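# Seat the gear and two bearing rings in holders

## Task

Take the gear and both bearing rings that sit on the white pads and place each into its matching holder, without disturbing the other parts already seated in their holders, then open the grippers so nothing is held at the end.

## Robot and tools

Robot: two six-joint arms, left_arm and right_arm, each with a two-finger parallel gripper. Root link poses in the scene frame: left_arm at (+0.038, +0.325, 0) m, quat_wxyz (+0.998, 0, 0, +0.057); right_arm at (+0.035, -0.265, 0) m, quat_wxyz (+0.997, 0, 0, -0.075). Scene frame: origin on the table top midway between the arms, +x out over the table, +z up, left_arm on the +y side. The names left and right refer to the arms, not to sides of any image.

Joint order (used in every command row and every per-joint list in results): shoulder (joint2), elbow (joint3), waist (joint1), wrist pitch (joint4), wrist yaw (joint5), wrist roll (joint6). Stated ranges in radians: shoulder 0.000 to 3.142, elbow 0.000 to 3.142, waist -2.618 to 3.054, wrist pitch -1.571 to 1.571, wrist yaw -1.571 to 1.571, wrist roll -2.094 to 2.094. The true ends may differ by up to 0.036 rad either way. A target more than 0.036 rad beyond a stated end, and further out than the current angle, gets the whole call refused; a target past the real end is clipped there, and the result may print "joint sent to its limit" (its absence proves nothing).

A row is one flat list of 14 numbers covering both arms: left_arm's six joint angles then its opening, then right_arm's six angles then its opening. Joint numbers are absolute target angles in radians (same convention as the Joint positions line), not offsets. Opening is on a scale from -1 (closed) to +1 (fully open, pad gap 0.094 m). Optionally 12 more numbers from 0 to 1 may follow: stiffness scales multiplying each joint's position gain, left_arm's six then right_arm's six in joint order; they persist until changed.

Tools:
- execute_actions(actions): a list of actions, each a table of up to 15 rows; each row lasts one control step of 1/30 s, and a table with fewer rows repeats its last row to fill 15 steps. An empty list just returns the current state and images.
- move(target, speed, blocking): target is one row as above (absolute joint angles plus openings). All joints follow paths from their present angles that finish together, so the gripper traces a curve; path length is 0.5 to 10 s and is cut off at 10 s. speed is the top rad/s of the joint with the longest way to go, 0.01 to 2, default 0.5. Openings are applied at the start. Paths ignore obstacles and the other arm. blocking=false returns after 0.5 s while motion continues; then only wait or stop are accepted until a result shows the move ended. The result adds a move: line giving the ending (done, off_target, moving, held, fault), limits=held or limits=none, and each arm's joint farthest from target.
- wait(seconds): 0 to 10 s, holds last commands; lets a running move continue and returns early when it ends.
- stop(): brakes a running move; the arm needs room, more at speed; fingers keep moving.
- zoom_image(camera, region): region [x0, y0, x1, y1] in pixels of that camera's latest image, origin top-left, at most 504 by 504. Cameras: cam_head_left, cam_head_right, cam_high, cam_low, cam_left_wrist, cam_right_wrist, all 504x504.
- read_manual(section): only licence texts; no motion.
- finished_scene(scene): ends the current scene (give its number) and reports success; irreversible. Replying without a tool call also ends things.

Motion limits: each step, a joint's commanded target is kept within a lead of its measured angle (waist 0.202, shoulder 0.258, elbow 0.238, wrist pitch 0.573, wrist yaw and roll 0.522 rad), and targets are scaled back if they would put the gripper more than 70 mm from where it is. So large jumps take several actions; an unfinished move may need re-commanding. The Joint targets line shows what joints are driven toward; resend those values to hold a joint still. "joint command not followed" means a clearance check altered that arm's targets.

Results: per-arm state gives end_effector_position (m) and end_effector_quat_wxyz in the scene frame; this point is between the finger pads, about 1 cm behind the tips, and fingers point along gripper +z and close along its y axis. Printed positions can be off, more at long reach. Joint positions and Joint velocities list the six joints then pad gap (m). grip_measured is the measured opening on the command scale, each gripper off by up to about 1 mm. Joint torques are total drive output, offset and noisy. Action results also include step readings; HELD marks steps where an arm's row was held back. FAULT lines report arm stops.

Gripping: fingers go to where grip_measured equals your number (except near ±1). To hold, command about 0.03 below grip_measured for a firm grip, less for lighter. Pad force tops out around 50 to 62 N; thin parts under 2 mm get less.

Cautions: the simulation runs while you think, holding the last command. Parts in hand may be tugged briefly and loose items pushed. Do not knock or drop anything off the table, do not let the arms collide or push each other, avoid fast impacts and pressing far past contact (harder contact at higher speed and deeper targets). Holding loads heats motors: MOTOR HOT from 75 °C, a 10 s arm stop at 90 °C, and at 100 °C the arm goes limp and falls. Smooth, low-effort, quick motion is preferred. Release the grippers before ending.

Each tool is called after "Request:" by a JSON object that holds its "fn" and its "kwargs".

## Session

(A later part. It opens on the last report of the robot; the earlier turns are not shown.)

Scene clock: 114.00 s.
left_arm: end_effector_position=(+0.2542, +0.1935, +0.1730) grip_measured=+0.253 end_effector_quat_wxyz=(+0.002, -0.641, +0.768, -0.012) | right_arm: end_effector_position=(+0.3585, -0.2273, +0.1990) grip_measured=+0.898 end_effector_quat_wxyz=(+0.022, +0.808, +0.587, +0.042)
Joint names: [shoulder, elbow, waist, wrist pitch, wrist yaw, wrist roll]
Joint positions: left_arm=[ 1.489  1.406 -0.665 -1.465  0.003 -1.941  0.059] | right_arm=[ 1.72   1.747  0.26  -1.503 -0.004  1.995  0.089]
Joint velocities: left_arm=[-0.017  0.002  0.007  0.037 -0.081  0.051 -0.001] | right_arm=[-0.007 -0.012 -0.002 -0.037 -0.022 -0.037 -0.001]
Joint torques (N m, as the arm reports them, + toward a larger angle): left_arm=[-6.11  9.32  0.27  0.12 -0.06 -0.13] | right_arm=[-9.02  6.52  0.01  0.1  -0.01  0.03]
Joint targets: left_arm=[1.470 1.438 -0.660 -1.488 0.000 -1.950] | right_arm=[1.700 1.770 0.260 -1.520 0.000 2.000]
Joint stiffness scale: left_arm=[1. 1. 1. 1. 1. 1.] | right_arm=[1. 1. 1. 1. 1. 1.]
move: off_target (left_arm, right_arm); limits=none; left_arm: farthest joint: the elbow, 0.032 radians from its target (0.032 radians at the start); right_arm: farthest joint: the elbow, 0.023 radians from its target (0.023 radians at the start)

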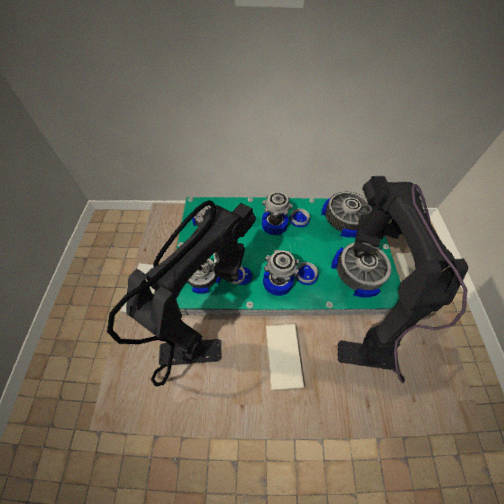

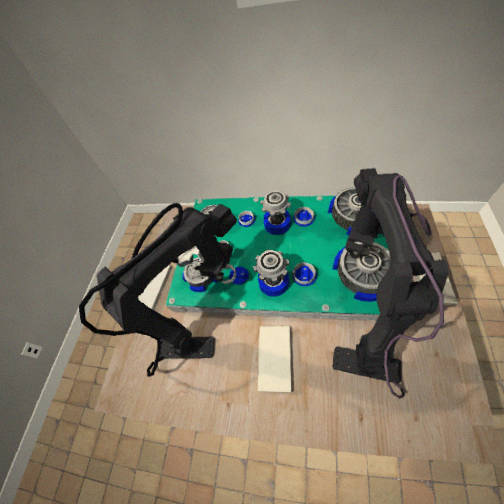

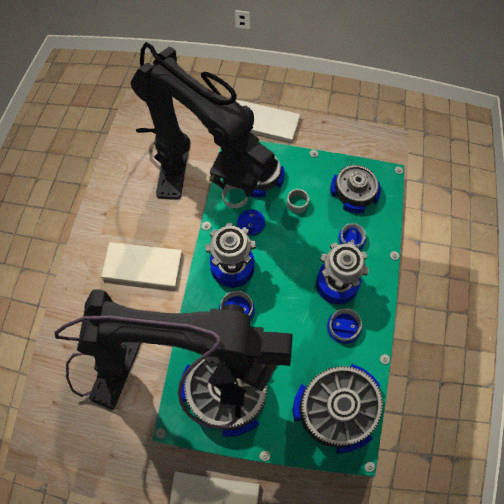

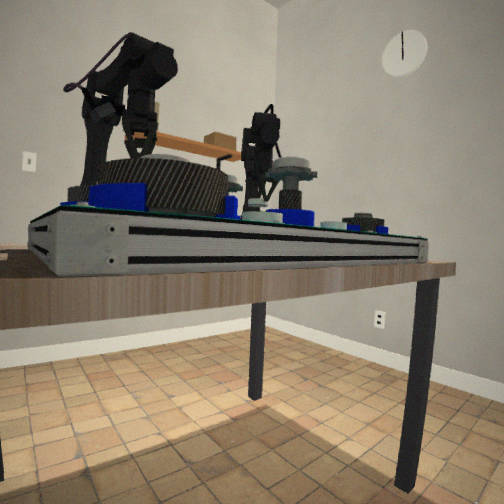

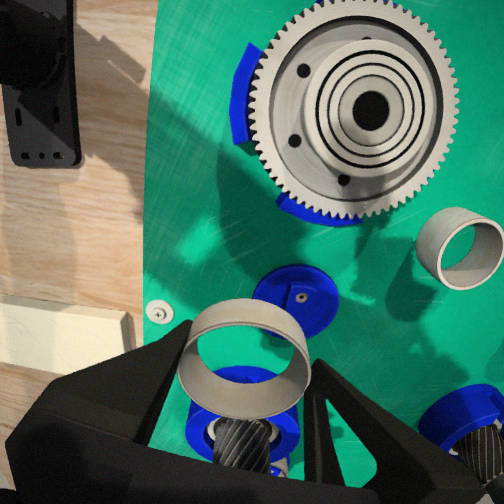

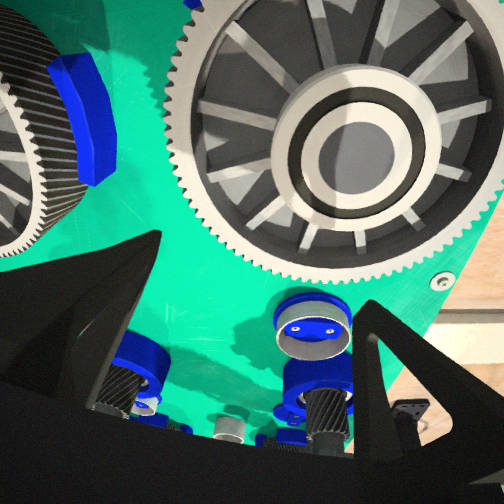

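Request:
{"fn": "move", "kwargs": {"target": [1.676,1.35,-0.67,-1.257,0,-1.95,0.19,1.70,1.77,0.26,-1.52,0,2.0,0.9], "speed": 0.35}}

Request:
{"fn": "zoom_image", "kwargs": {"camera": "cam_left_wrist", "region": [150, 260, 350, 440]}}

Scene clock: 115.63 s.
left_arm: end_effector_position=(+0.2907, +0.1712, +0.1125) grip_measured=+0.253 end_effector_quat_wxyz=(-0.004, -0.641, +0.768, +0.007) | right_arm: end_effector_position=(+0.3585, -0.2273, +0.1990) grip_measured=+0.898 end_effector_quat_wxyz=(+0.022, +0.808, +0.587, +0.042)
Joint names: [shoulder, elbow, waist, wrist pitch, wrist yaw, wrist roll]
Joint positions: left_arm=[ 1.679  1.359 -0.665 -1.266  0.003 -1.941  0.059] | right_arm=[ 1.72   1.747  0.26  -1.503 -0.004  1.995  0.089]
Joint velocities: left_arm=[ 0.002 -0.007 -0.012 -0.007 -0.037  0.037 -0.   ] | right_arm=[-0.002 -0.017 -0.012  0.022  0.007 -0.081 -0.001]
Joint torques (N m, as the arm reports them, + toward a larger angle): left_arm=[-6.46  5.7  -0.43  0.41 -0.07 -0.12] | right_arm=[-8.99  6.55  0.03  0.11 -0.01  0.03]
Joint targets: left_arm=[1.676 1.350 -0.670 -1.257 -0.000 -1.950] | right_arm=[1.700 1.770 0.260 -1.520 -0.000 2.000]
Joint stiffness scale: left_arm=[1. 1. 1. 1. 1. 1.] | right_arm=[1. 1. 1. 1. 1. 1.]
move: off_target (right_arm); limits=none; left_arm: farthest joint: the elbow, 0.009 radians from its target (0.056 radians at the start); right_arm: farthest joint: the elbow, 0.023 radians from its target (0.023 radians at the start)

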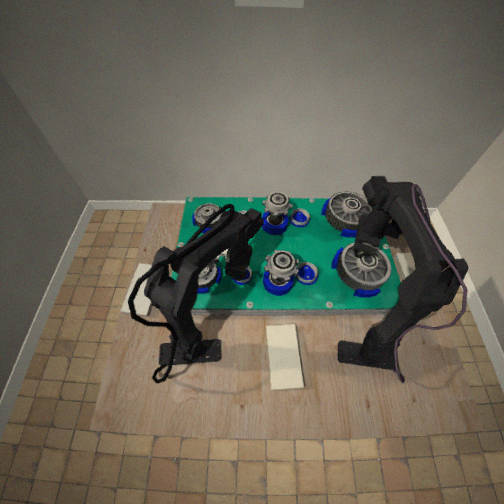

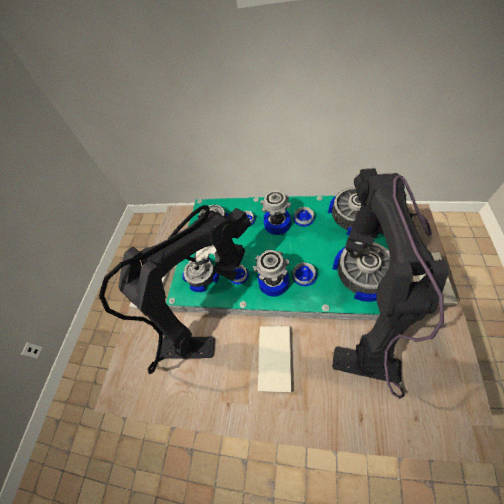

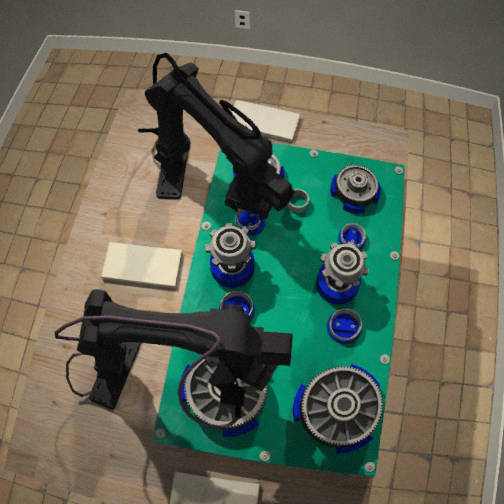

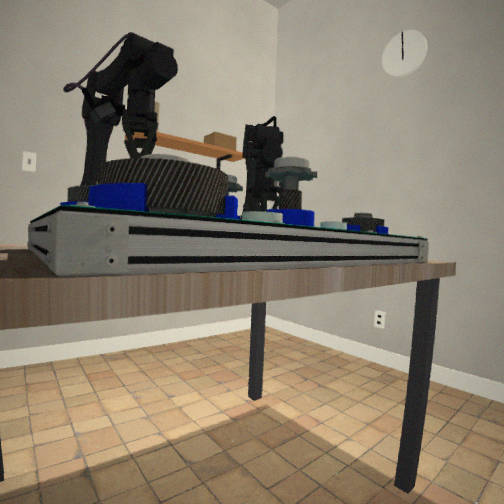

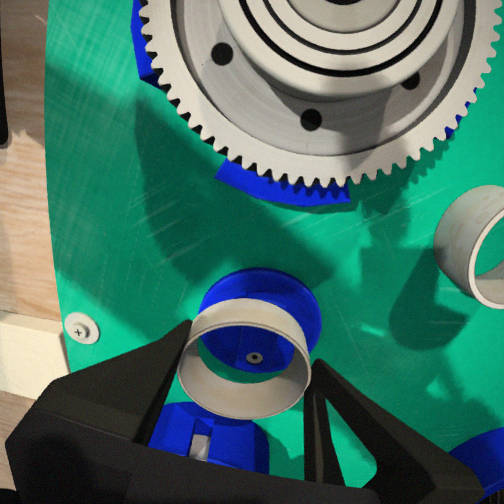

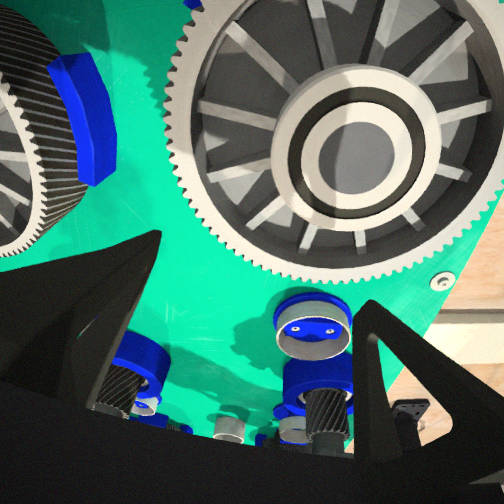

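Region (150, 260, 350, 440) of cam_left_wrist's 504x504 image, scaled by 2.520, with more detail than that image has; it fills the top 454 rows of this view, and the rest is white.

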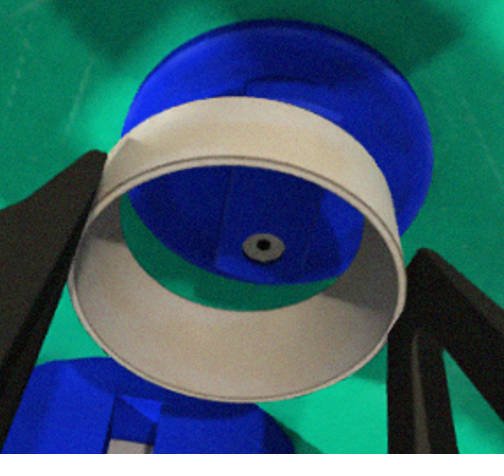

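Request:
{"fn": "execute_actions", "kwargs": {"actions": [[[1.68,1.375,-0.66,-1.255,0,-1.95,0.19,1.70,1.77,0.26,-1.52,0,2.0,0.9],[1.683,1.39,-0.66,-1.253,0,-1.95,0.19,1.70,1.77,0.26,-1.52,0,2.0,0.9],[1.686,1.398,-0.66,-1.251,0,-1.95,0.19,1.70,1.77,0.26,-1.52,0,2.0,0.9],[1.689,1.401,-0.66,-1.25,0,-1.95,0.19,1.70,1.77,0.26,-1.52,0,2.0,0.9],[1.692,1.404,-0.66,-1.249,0,-1.95,0.19,1.70,1.77,0.26,-1.52,0,2.0,0.9],[1.694,1.407,-0.66,-1.248,0,-1.95,0.19,1.70,1.77,0.26,-1.52,0,2.0,0.9],[1.696,1.409,-0.66,-1.247,0,-1.95,0.19,1.70,1.77,0.26,-1.52,0,2.0,0.9],[1.698,1.411,-0.66,-1.246,0,-1.95,0.19,1.70,1.77,0.26,-1.52,0,2.0,0.9],[1.70,1.412,-0.66,-1.246,0,-1.95,0.19,1.70,1.77,0.26,-1.52,0,2.0,0.9]]]}}

Request:
{"fn": "zoom_image", "kwargs": {"camera": "cam_left_wrist", "region": [150, 260, 350, 440]}}

Scene clock: 118.30 s.
left_arm: end_effector_position=(+0.2970, +0.1673, +0.1117) grip_measured=+0.253 end_effector_quat_wxyz=(-0.002, -0.641, +0.768, +0.001) | right_arm: end_effector_position=(+0.3585, -0.2273, +0.1990) grip_measured=+0.898 end_effector_quat_wxyz=(+0.022, +0.808, +0.587, +0.042)
Joint names: [shoulder, elbow, waist, wrist pitch, wrist yaw, wrist roll]
Joint positions: left_arm=[ 1.697  1.376 -0.665 -1.253  0.003 -1.941  0.059] | right_arm=[ 1.72   1.747  0.26  -1.503 -0.004  1.995  0.089]
Joint velocities: left_arm=[ 0.002 -0.017  0.012 -0.051 -0.007  0.007  0.   ] | right_arm=[ 0.012 -0.007  0.007  0.037 -0.022  0.022 -0.   ]
Joint torques (N m, as the arm reports them, + toward a larger angle): left_arm=[-6.19  9.76  0.4   0.44 -0.05 -0.13] | right_arm=[-8.98  6.58  0.05  0.1  -0.01  0.05]
Joint targets: left_arm=[1.700 1.412 -0.660 -1.246 0.000 -1.950] | right_arm=[1.700 1.770 0.260 -1.520 0.000 2.000]
Joint stiffness scale: left_arm=[1. 1. 1. 1. 1. 1.] | right_arm=[1. 1. 1. 1. 1. 1.]
Step readings (joint positions):
0: left_arm=[1.679 1.359 -0.665 -1.265 0.003 -1.941] | right_arm=[1.720 1.747 0.260 -1.503 -0.004 1.995]
1: left_arm=[1.679 1.359 -0.665 -1.265 0.003 -1.941] | right_arm=[1.720 1.747 0.260 -1.503 -0.004 1.995]
2: left_arm=[1.679 1.359 -0.665 -1.265 0.003 -1.941] | right_arm=[1.720 1.747 0.260 -1.503 -0.004 1.995]
4: left_arm=[1.679 1.359 -0.665 -1.263 0.003 -1.941] | right_arm=[1.720 1.747 0.260 -1.503 -0.004 1.995]
8: left_arm=[1.687 1.369 -0.665 -1.260 0.003 -1.941] | right_arm=[1.720 1.747 0.260 -1.503 -0.004 1.995]
15: Joint positions above

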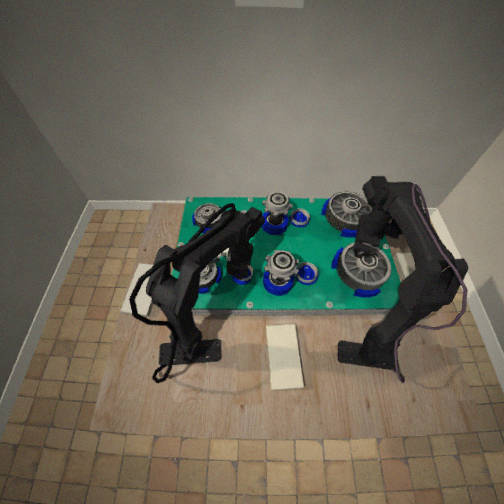

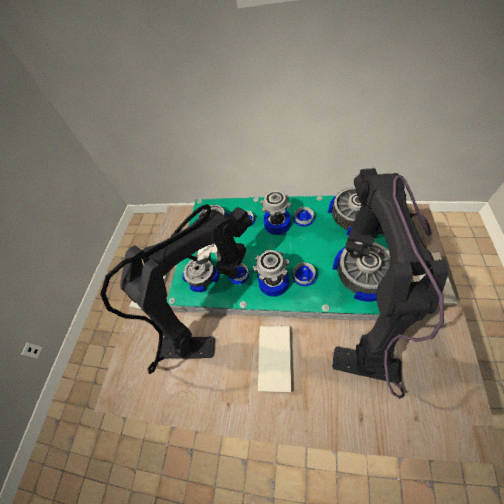

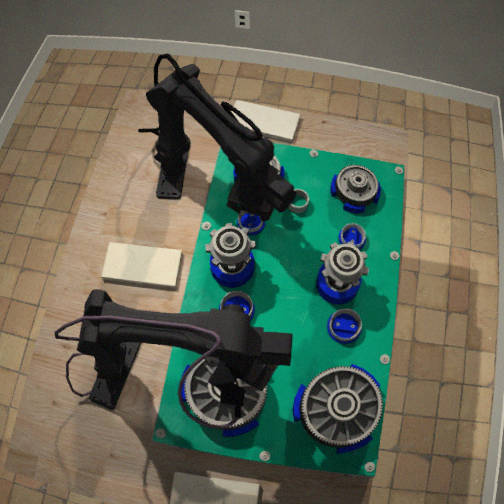

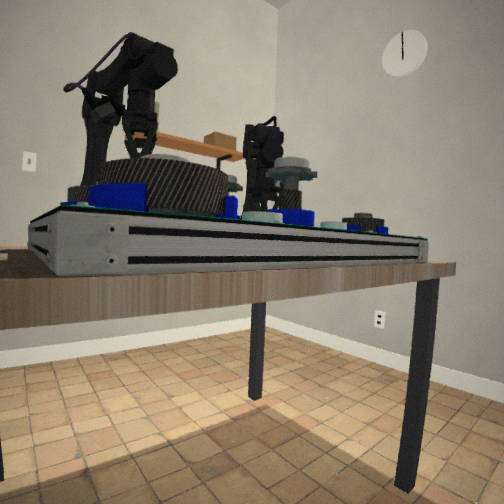

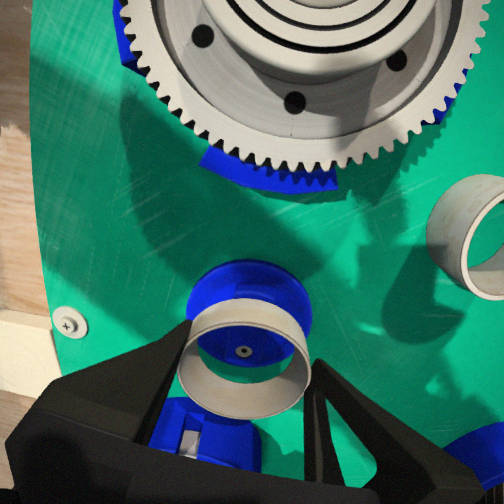

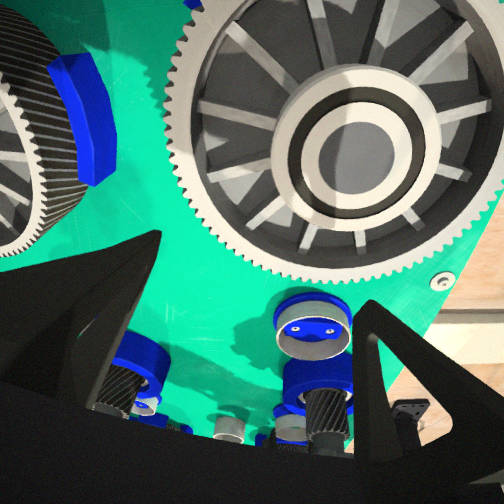

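Region (150, 260, 350, 440) of cam_left_wrist's 504x504 image, scaled by 2.520, with more detail than that image has; it fills the top 454 rows of this view, and the rest is white.

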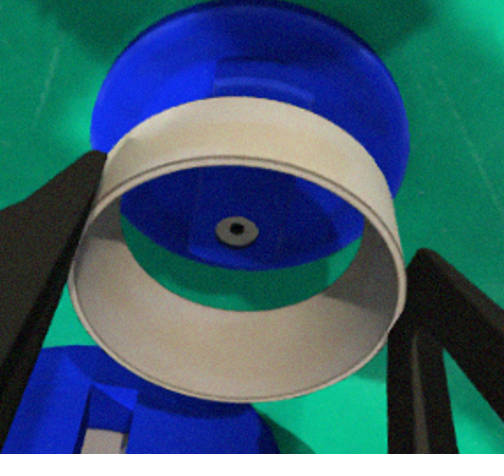

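Request:
{"fn": "execute_actions", "kwargs": {"actions": [[[1.695,1.40,-0.657,-1.246,0,-1.95,0.19,1.70,1.77,0.26,-1.52,0,2.0,0.9],[1.695,1.39,-0.654,-1.246,0,-1.95,0.19,1.70,1.77,0.26,-1.52,0,2.0,0.9],[1.695,1.38,-0.651,-1.246,0,-1.95,0.19,1.70,1.77,0.26,-1.52,0,2.0,0.9],[1.695,1.37,-0.65,-1.246,0,-1.95,0.19,1.70,1.77,0.26,-1.52,0,2.0,0.9],[1.695,1.365,-0.65,-1.245,0,-1.95,0.19,1.70,1.77,0.26,-1.52,0,2.0,0.9],[1.695,1.362,-0.65,-1.243,0,-1.95,0.19,1.70,1.77,0.26,-1.52,0,2.0,0.9],[1.695,1.36,-0.65,-1.241,0,-1.95,0.19,1.70,1.77,0.26,-1.52,0,2.0,0.9],[1.695,1.358,-0.65,-1.239,0,-1.95,0.19,1.70,1.77,0.26,-1.52,0,2.0,0.9],[1.695,1.356,-0.65,-1.237,0,-1.95,0.19,1.70,1.77,0.26,-1.52,0,2.0,0.9],[1.695,1.354,-0.65,-1.235,0,-1.95,0.19,1.70,1.77,0.26,-1.52,0,2.0,0.9],[1.695,1.352,-0.65,-1.233,0,-1.95,0.19,1.70,1.77,0.26,-1.52,0,2.0,0.9]]]}}

Request:
{"fn": "zoom_image", "kwargs": {"camera": "cam_left_wrist", "region": [150, 260, 350, 440]}}

Scene clock: 120.00 s.
left_arm: end_effector_position=(+0.2999, +0.1676, +0.1117) grip_measured=+0.253 end_effector_quat_wxyz=(-0.001, -0.643, +0.766, -0.003) | right_arm: end_effector_position=(+0.3585, -0.2273, +0.1990) grip_measured=+0.898 end_effector_quat_wxyz=(+0.022, +0.808, +0.587, +0.042)
Joint names: [shoulder, elbow, waist, wrist pitch, wrist yaw, wrist roll]
Joint positions: left_arm=[ 1.697  1.376 -0.659 -1.244  0.003 -1.941  0.059] | right_arm=[ 1.72   1.747  0.26  -1.503 -0.004  1.995  0.089]
Joint velocities: left_arm=[ 0.007 -0.002 -0.002  0.081 -0.007  0.022 -0.   ] | right_arm=[-0.002 -0.007 -0.032  0.11   0.007 -0.022 -0.001]
Joint torques (N m, as the arm reports them, + toward a larger angle): left_arm=[-6.53  4.38  0.76  0.49 -0.05 -0.13] | right_arm=[-9.02  6.57  0.02  0.1  -0.01  0.03]
Joint targets: left_arm=[1.695 1.352 -0.650 -1.233 0.000 -1.950] | right_arm=[1.700 1.770 0.260 -1.520 0.000 2.000]
Joint stiffness scale: left_arm=[1. 1. 1. 1. 1. 1.] | right_arm=[1. 1. 1. 1. 1. 1.]
Step readings (joint positions):
0: left_arm=[1.697 1.376 -0.665 -1.253 0.003 -1.941] | right_arm=[1.720 1.747 0.260 -1.503 -0.004 1.995]
1: left_arm=[1.697 1.376 -0.665 -1.253 0.003 -1.941] | right_arm=[1.720 1.747 0.260 -1.503 -0.004 1.995]
2: left_arm=[1.697 1.376 -0.665 -1.253 0.003 -1.941] | right_arm=[1.720 1.747 0.260 -1.503 -0.004 1.995]
4: left_arm=[1.697 1.376 -0.663 -1.253 0.003 -1.941] | right_arm=[1.720 1.747 0.260 -1.503 -0.004 1.995]
8: left_arm=[1.697 1.376 -0.659 -1.252 0.003 -1.941] | right_arm=[1.720 1.747 0.260 -1.503 -0.004 1.995]
15: Joint positions above

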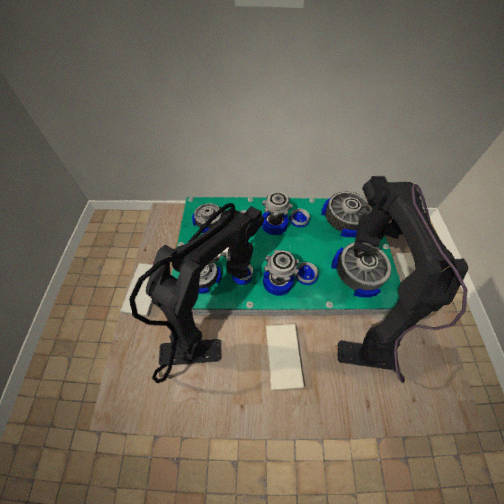

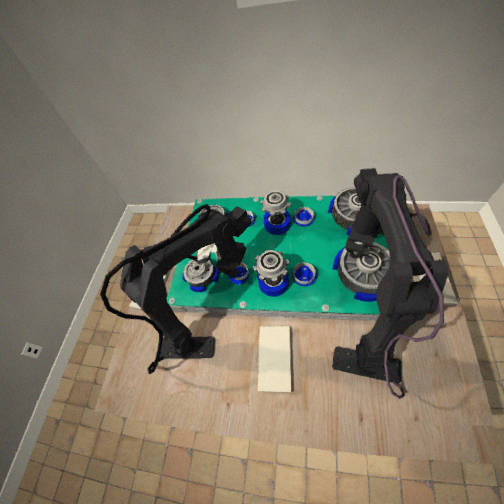

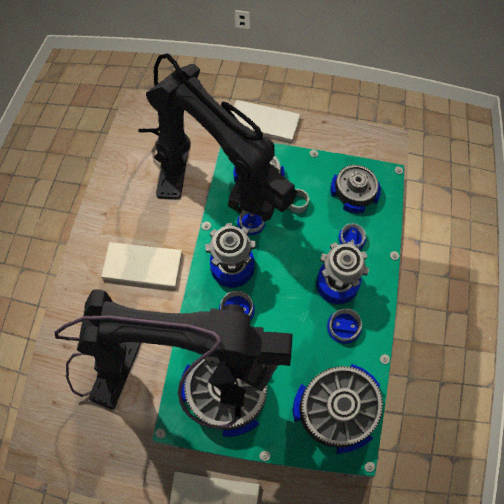

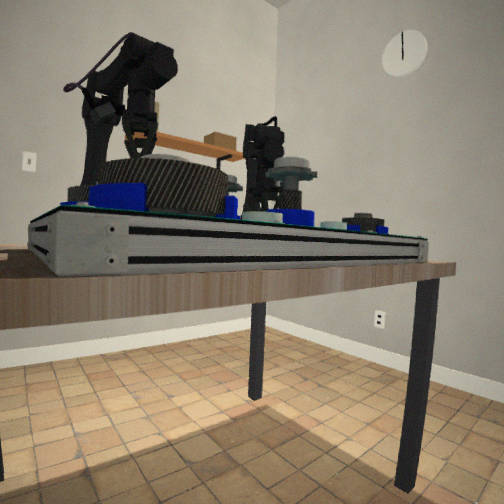

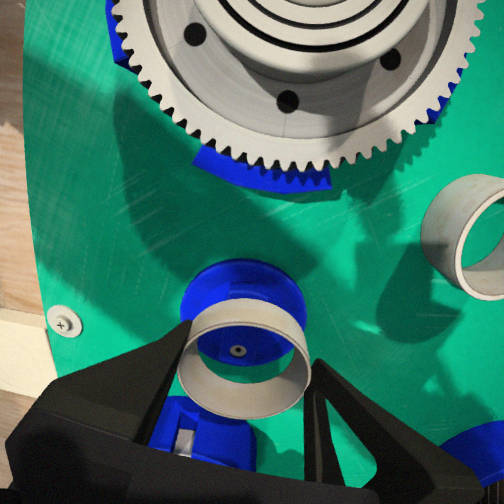

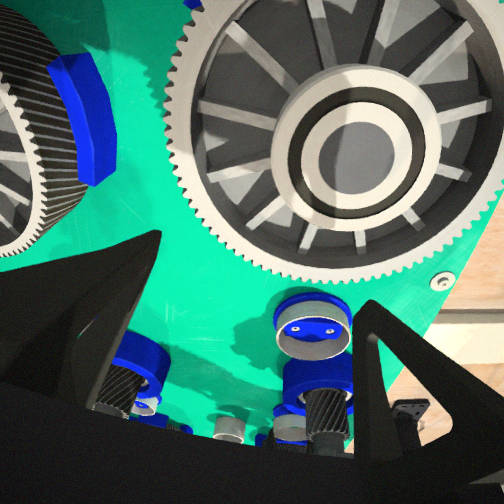

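Region (150, 260, 350, 440) of cam_left_wrist's 504x504 image, scaled by 2.520, with more detail than that image has; it fills the top 454 rows of this view, and the rest is white.

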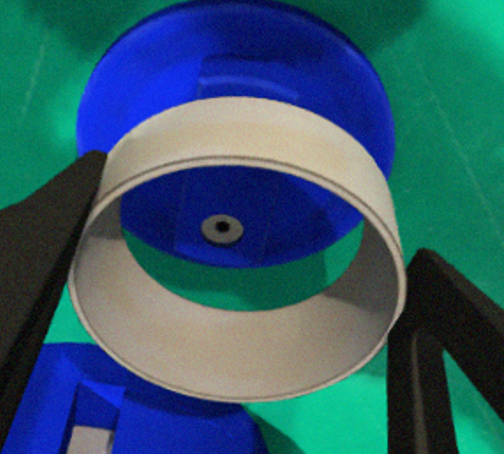

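Request:
{"fn": "execute_actions", "kwargs": {"actions": [[[1.695,1.35,-0.649,-1.24,0,-1.95,0.19,1.70,1.77,0.26,-1.52,0,2.0,0.9],[1.695,1.349,-0.649,-1.24,0,-1.95,0.19,1.70,1.77,0.26,-1.52,0,2.0,0.9],[1.695,1.348,-0.649,-1.24,0,-1.95,0.19,1.70,1.77,0.26,-1.52,0,2.0,0.9],[1.695,1.347,-0.649,-1.24,0,-1.95,0.19,1.70,1.77,0.26,-1.52,0,2.0,0.9],[1.695,1.346,-0.649,-1.24,0,-1.95,0.19,1.70,1.77,0.26,-1.52,0,2.0,0.9]]]}}

Request:
{"fn": "zoom_image", "kwargs": {"camera": "cam_left_wrist", "region": [150, 260, 350, 440]}}

Scene clock: 121.17 s.
left_arm: end_effector_position=(+0.2964, +0.1697, +0.1072) grip_measured=+0.253 end_effector_quat_wxyz=(-0.003, -0.643, +0.766, +0.004) | right_arm: end_effector_position=(+0.3585, -0.2273, +0.1990) grip_measured=+0.898 end_effector_quat_wxyz=(+0.022, +0.808, +0.587, +0.042)
Joint names: [shoulder, elbow, waist, wrist pitch, wrist yaw, wrist roll]
Joint positions: left_arm=[ 1.697  1.358 -0.659 -1.241  0.003 -1.941  0.059] | right_arm=[ 1.72   1.747  0.26  -1.503 -0.004  1.995  0.089]
Joint velocities: left_arm=[ 0.012 -0.012  0.007 -0.081  0.007 -0.007 -0.001] | right_arm=[ 0.012  0.007 -0.007 -0.051 -0.037 -0.037 -0.001]
Joint torques (N m, as the arm reports them, + toward a larger angle): left_arm=[-6.46  5.5   0.79  0.33 -0.05 -0.12] | right_arm=[-9.03  6.57  0.01  0.1   0.    0.06]
Joint targets: left_arm=[1.695 1.346 -0.649 -1.240 -0.000 -1.950] | right_arm=[1.700 1.770 0.260 -1.520 -0.000 2.000]
Joint stiffness scale: left_arm=[1. 1. 1. 1. 1. 1.] | right_arm=[1. 1. 1. 1. 1. 1.]
Step readings (joint positions):
0: left_arm=[1.697 1.376 -0.659 -1.242 0.003 -1.941] | right_arm=[1.720 1.747 0.260 -1.503 -0.004 1.995]
1: left_arm=[1.697 1.374 -0.659 -1.241 0.003 -1.941] | right_arm=[1.720 1.747 0.260 -1.503 -0.004 1.995]
2: left_arm=[1.697 1.371 -0.659 -1.241 0.003 -1.941] | right_arm=[1.720 1.747 0.260 -1.503 -0.004 1.995]
4: left_arm=[1.697 1.363 -0.659 -1.241 0.003 -1.941] | right_arm=[1.720 1.747 0.260 -1.503 -0.004 1.995]
8: left_arm=[1.697 1.358 -0.659 -1.241 0.003 -1.941] | right_arm=[1.720 1.747 0.260 -1.503 -0.004 1.995]
15: Joint positions above

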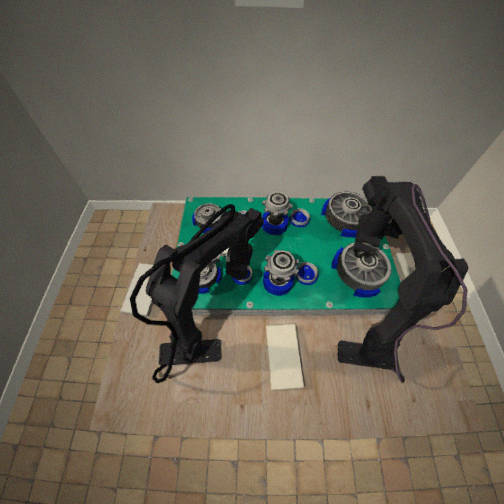

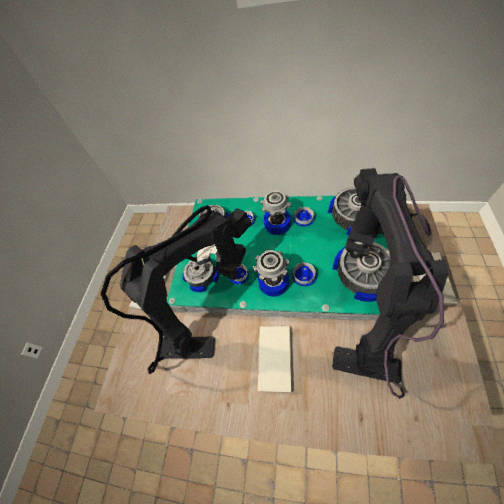

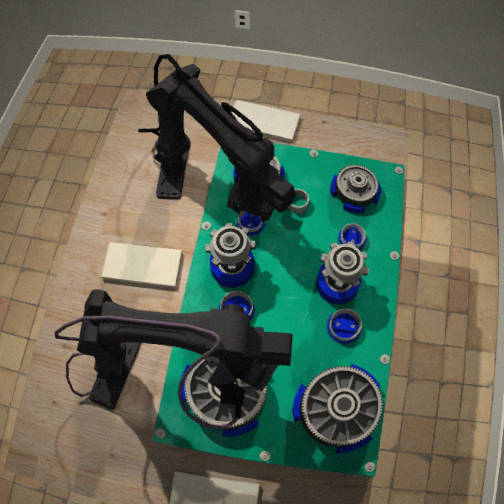

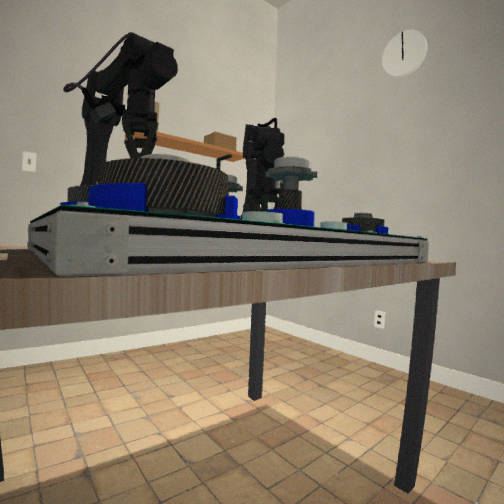

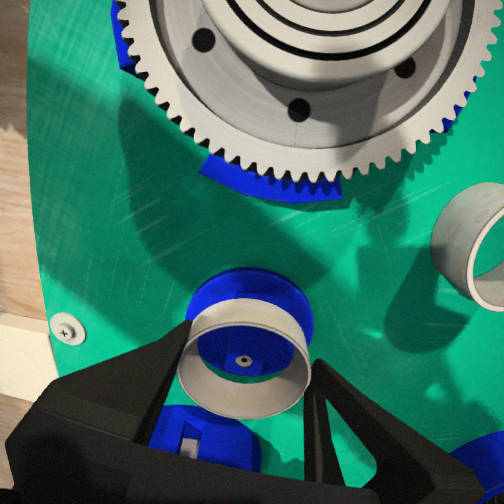

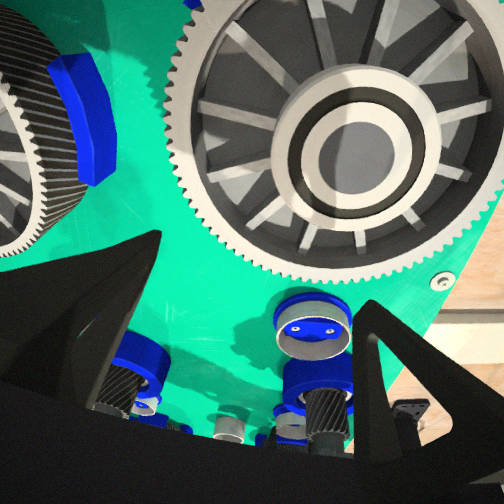

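Region (150, 260, 350, 440) of cam_left_wrist's 504x504 image, scaled by 2.520, with more detail than that image has; it fills the top 454 rows of this view, and the rest is white.

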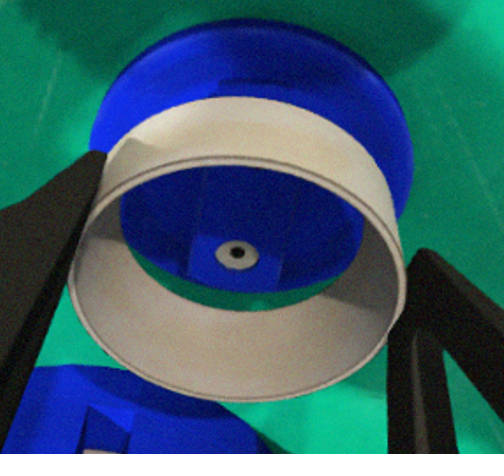

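Request:
{"fn": "execute_actions", "kwargs": {"actions": [[[1.697,1.343,-0.649,-1.232,0,-1.95,0.19,1.70,1.77,0.26,-1.52,0,2.0,0.9],[1.697,1.34,-0.649,-1.229,0,-1.95,0.19,1.70,1.77,0.26,-1.52,0,2.0,0.9],[1.697,1.337,-0.649,-1.226,0,-1.95,0.19,1.70,1.77,0.26,-1.52,0,2.0,0.9],[1.697,1.334,-0.649,-1.223,0,-1.95,0.19,1.70,1.77,0.26,-1.52,0,2.0,0.9],[1.697,1.331,-0.649,-1.22,0,-1.95,0.19,1.70,1.77,0.26,-1.52,0,2.0,0.9],[1.697,1.328,-0.649,-1.217,0,-1.95,0.19,1.70,1.77,0.26,-1.52,0,2.0,0.9],[1.697,1.325,-0.649,-1.214,0,-1.95,0.19,1.70,1.77,0.26,-1.52,0,2.0,0.9],[1.697,1.322,-0.649,-1.211,0,-1.95,0.19,1.70,1.77,0.26,-1.52,0,2.0,0.9],[1.697,1.319,-0.649,-1.208,0,-1.95,0.19,1.70,1.77,0.26,-1.52,0,2.0,0.9],[1.697,1.317,-0.649,-1.205,0,-1.95,0.19,1.70,1.77,0.26,-1.52,0,2.0,0.9]]]}}

Request:
{"fn": "zoom_image", "kwargs": {"camera": "cam_left_wrist", "region": [150, 260, 350, 440]}}

Scene clock: 122.33 s.
left_arm: end_effector_position=(+0.2964, +0.1696, +0.1034) grip_measured=+0.253 end_effector_quat_wxyz=(-0.003, -0.643, +0.766, +0.003) | right_arm: end_effector_position=(+0.3585, -0.2273, +0.1990) grip_measured=+0.898 end_effector_quat_wxyz=(+0.022, +0.808, +0.587, +0.042)
Joint names: [shoulder, elbow, waist, wrist pitch, wrist yaw, wrist roll]
Joint positions: left_arm=[ 1.697  1.342 -0.659 -1.224  0.004 -1.942  0.059] | right_arm=[ 1.72   1.747  0.26  -1.503 -0.004  1.995  0.089]
Joint velocities: left_arm=[-0.002  0.002  0.007  0.051  0.066 -0.007  0.   ] | right_arm=[ 0.002  0.012 -0.012 -0.066  0.037  0.007 -0.   ]
Joint torques (N m, as the arm reports them, + toward a larger angle): left_arm=[-6.28  4.2   0.86  0.58 -0.07 -0.11] | right_arm=[-8.98  6.51  0.03  0.12 -0.01  0.03]
Joint targets: left_arm=[1.697 1.317 -0.649 -1.205 0.000 -1.950] | right_arm=[1.700 1.770 0.260 -1.520 0.000 2.000]
Joint stiffness scale: left_arm=[1. 1. 1. 1. 1. 1.] | right_arm=[1. 1. 1. 1. 1. 1.]
Step readings (joint positions):
0: left_arm=[1.697 1.358 -0.659 -1.241 0.003 -1.941] | right_arm=[1.720 1.747 0.260 -1.503 -0.004 1.995]
1: left_arm=[1.697 1.358 -0.659 -1.241 0.003 -1.941] | right_arm=[1.720 1.747 0.260 -1.503 -0.004 1.995]
2: left_arm=[1.697 1.358 -0.659 -1.241 0.003 -1.941] | right_arm=[1.720 1.747 0.260 -1.503 -0.004 1.995]
4: left_arm=[1.697 1.358 -0.659 -1.239 0.003 -1.941] | right_arm=[1.720 1.747 0.260 -1.503 -0.004 1.995]
8: left_arm=[1.697 1.347 -0.659 -1.229 0.003 -1.941] | right_arm=[1.720 1.747 0.260 -1.503 -0.004 1.995]
15: Joint positions above

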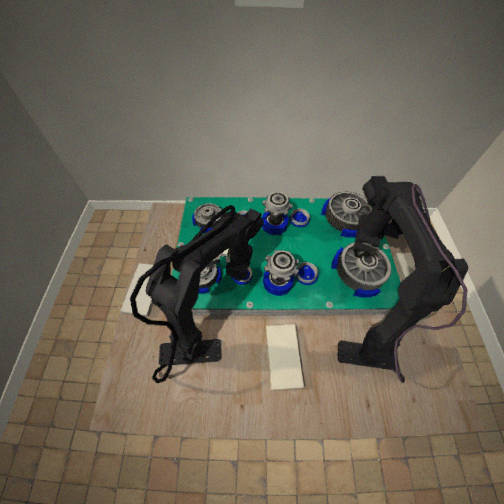

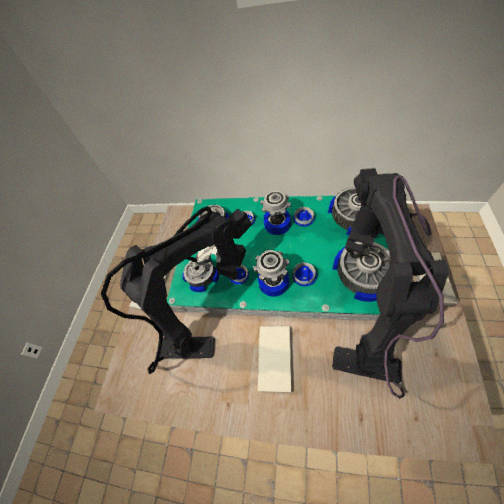

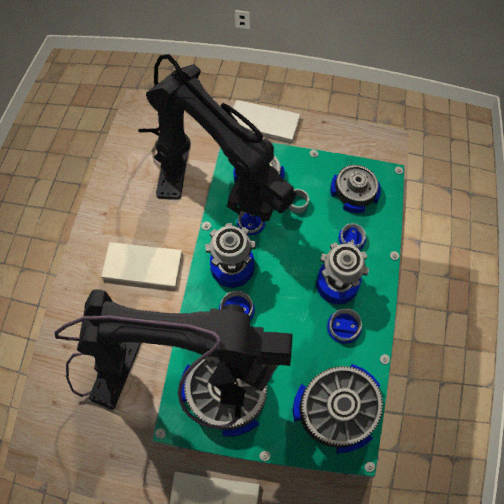

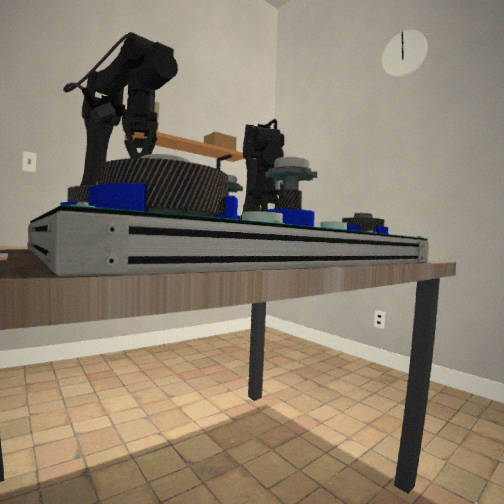

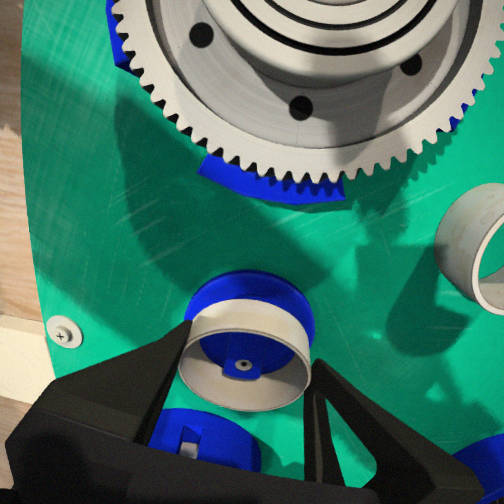

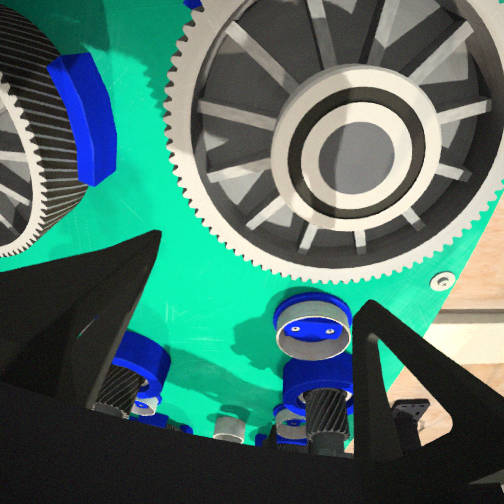

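Region (150, 260, 350, 440) of cam_left_wrist's 504x504 image, scaled by 2.520, with more detail than that image has; it fills the top 454 rows of this view, and the rest is white.

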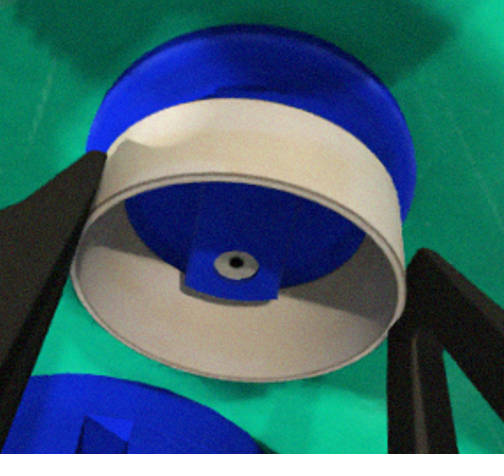

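Request:
{"fn": "execute_actions", "kwargs": {"actions": [[[1.697,1.33,-0.647,-1.215,0,-1.95,0.19,1.70,1.77,0.26,-1.52,0,2.0,0.9],[1.697,1.33,-0.645,-1.215,0,-1.95,0.19,1.70,1.77,0.26,-1.52,0,2.0,0.9],[1.697,1.33,-0.643,-1.215,0,-1.95,0.19,1.70,1.77,0.26,-1.52,0,2.0,0.9],[1.697,1.33,-0.641,-1.215,0,-1.95,0.19,1.70,1.77,0.26,-1.52,0,2.0,0.9],[1.697,1.33,-0.639,-1.215,0,-1.95,0.19,1.70,1.77,0.26,-1.52,0,2.0,0.9],[1.697,1.33,-0.638,-1.215,0,-1.95,0.19,1.70,1.77,0.26,-1.52,0,2.0,0.9]]]}}

Request:
{"fn": "zoom_image", "kwargs": {"camera": "cam_left_wrist", "region": [150, 260, 350, 440]}}

Scene clock: 123.37 s.
left_arm: end_effector_position=(+0.2982, +0.1734, +0.1034) grip_measured=+0.253 end_effector_quat_wxyz=(-0.003, -0.649, +0.761, +0.004) | right_arm: end_effector_position=(+0.3585, -0.2273, +0.1990) grip_measured=+0.898 end_effector_quat_wxyz=(+0.022, +0.808, +0.587, +0.042)
Joint names: [shoulder, elbow, waist, wrist pitch, wrist yaw, wrist roll]
Joint positions: left_arm=[ 1.697  1.342 -0.645 -1.226  0.003 -1.942  0.059] | right_arm=[ 1.72   1.747  0.26  -1.503 -0.004  1.995  0.089]
Joint velocities: left_arm=[ 0.002  0.007  0.007 -0.037 -0.007 -0.037  0.001] | right_arm=[-0.002  0.002  0.022  0.022  0.007 -0.051 -0.001]
Joint torques (N m, as the arm reports them, + toward a larger angle): left_arm=[-6.37  5.39  0.58  0.46 -0.06 -0.1 ] | right_arm=[-9.    6.6   0.05  0.09 -0.02  0.04]
Joint targets: left_arm=[1.697 1.330 -0.638 -1.215 -0.000 -1.950] | right_arm=[1.700 1.770 0.260 -1.520 -0.000 2.000]
Joint stiffness scale: left_arm=[1. 1. 1. 1. 1. 1.] | right_arm=[1. 1. 1. 1. 1. 1.]
Step readings (joint positions):
0: left_arm=[1.697 1.342 -0.659 -1.224 0.004 -1.942] | right_arm=[1.720 1.747 0.260 -1.503 -0.004 1.995]
1: left_arm=[1.697 1.342 -0.659 -1.224 0.004 -1.942] | right_arm=[1.720 1.747 0.260 -1.503 -0.004 1.995]
2: left_arm=[1.697 1.342 -0.659 -1.224 0.004 -1.942] | right_arm=[1.720 1.747 0.260 -1.503 -0.004 1.995]
4: left_arm=[1.697 1.342 -0.657 -1.224 0.005 -1.942] | right_arm=[1.720 1.747 0.260 -1.503 -0.004 1.995]
8: left_arm=[1.697 1.342 -0.647 -1.226 0.003 -1.942] | right_arm=[1.720 1.747 0.260 -1.503 -0.004 1.995]
15: Joint positions above

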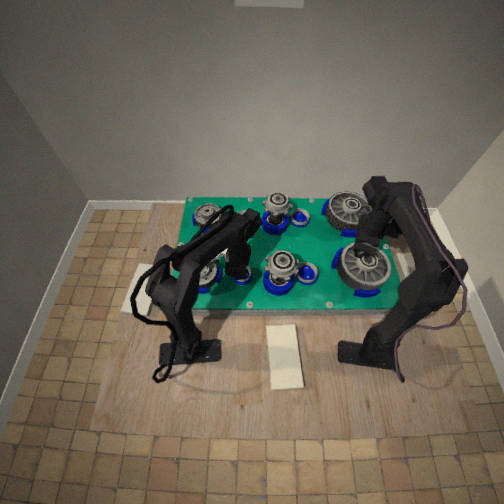

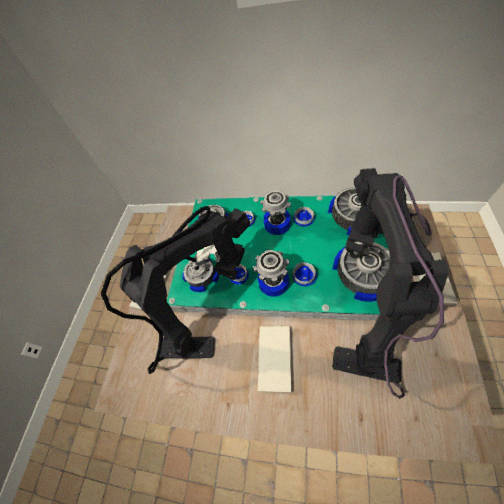

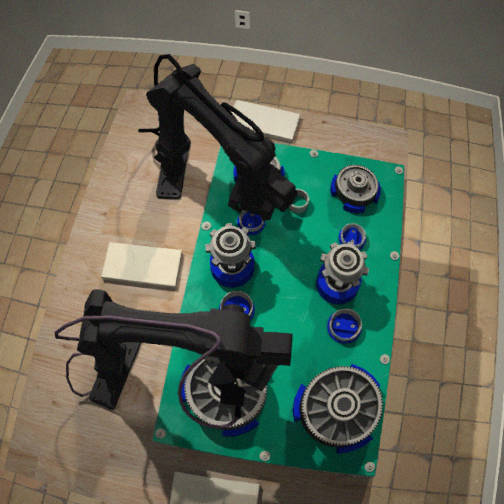

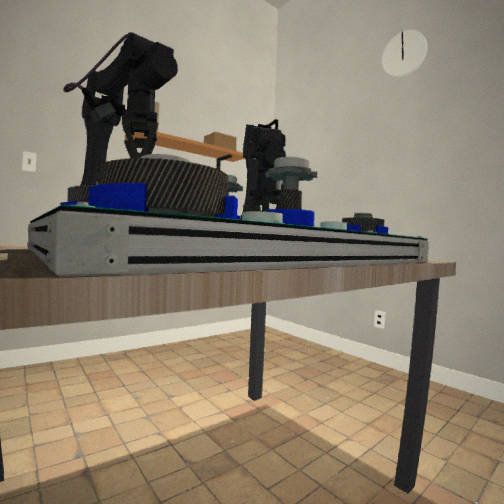

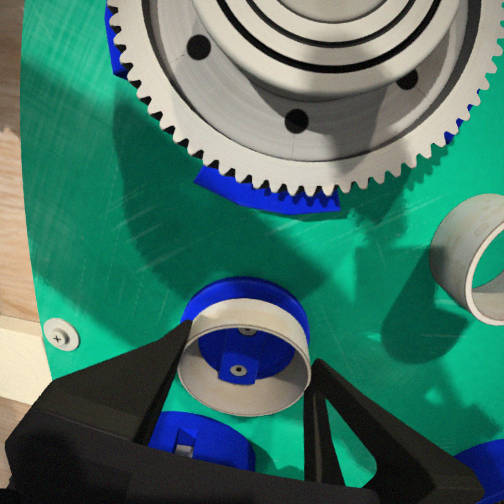

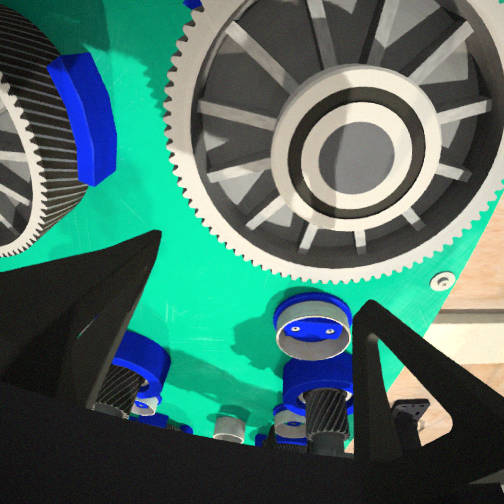

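Region (150, 260, 350, 440) of cam_left_wrist's 504x504 image, scaled by 2.520, with more detail than that image has; it fills the top 454 rows of this view, and the rest is white.

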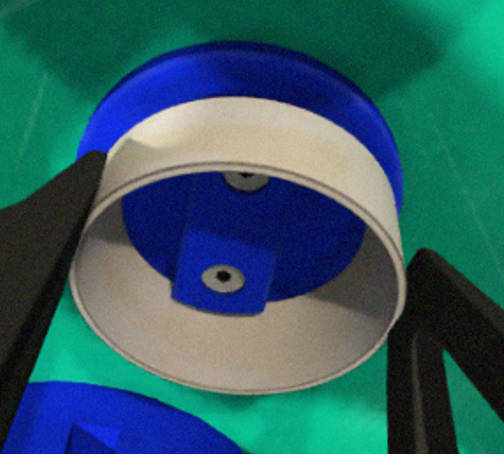

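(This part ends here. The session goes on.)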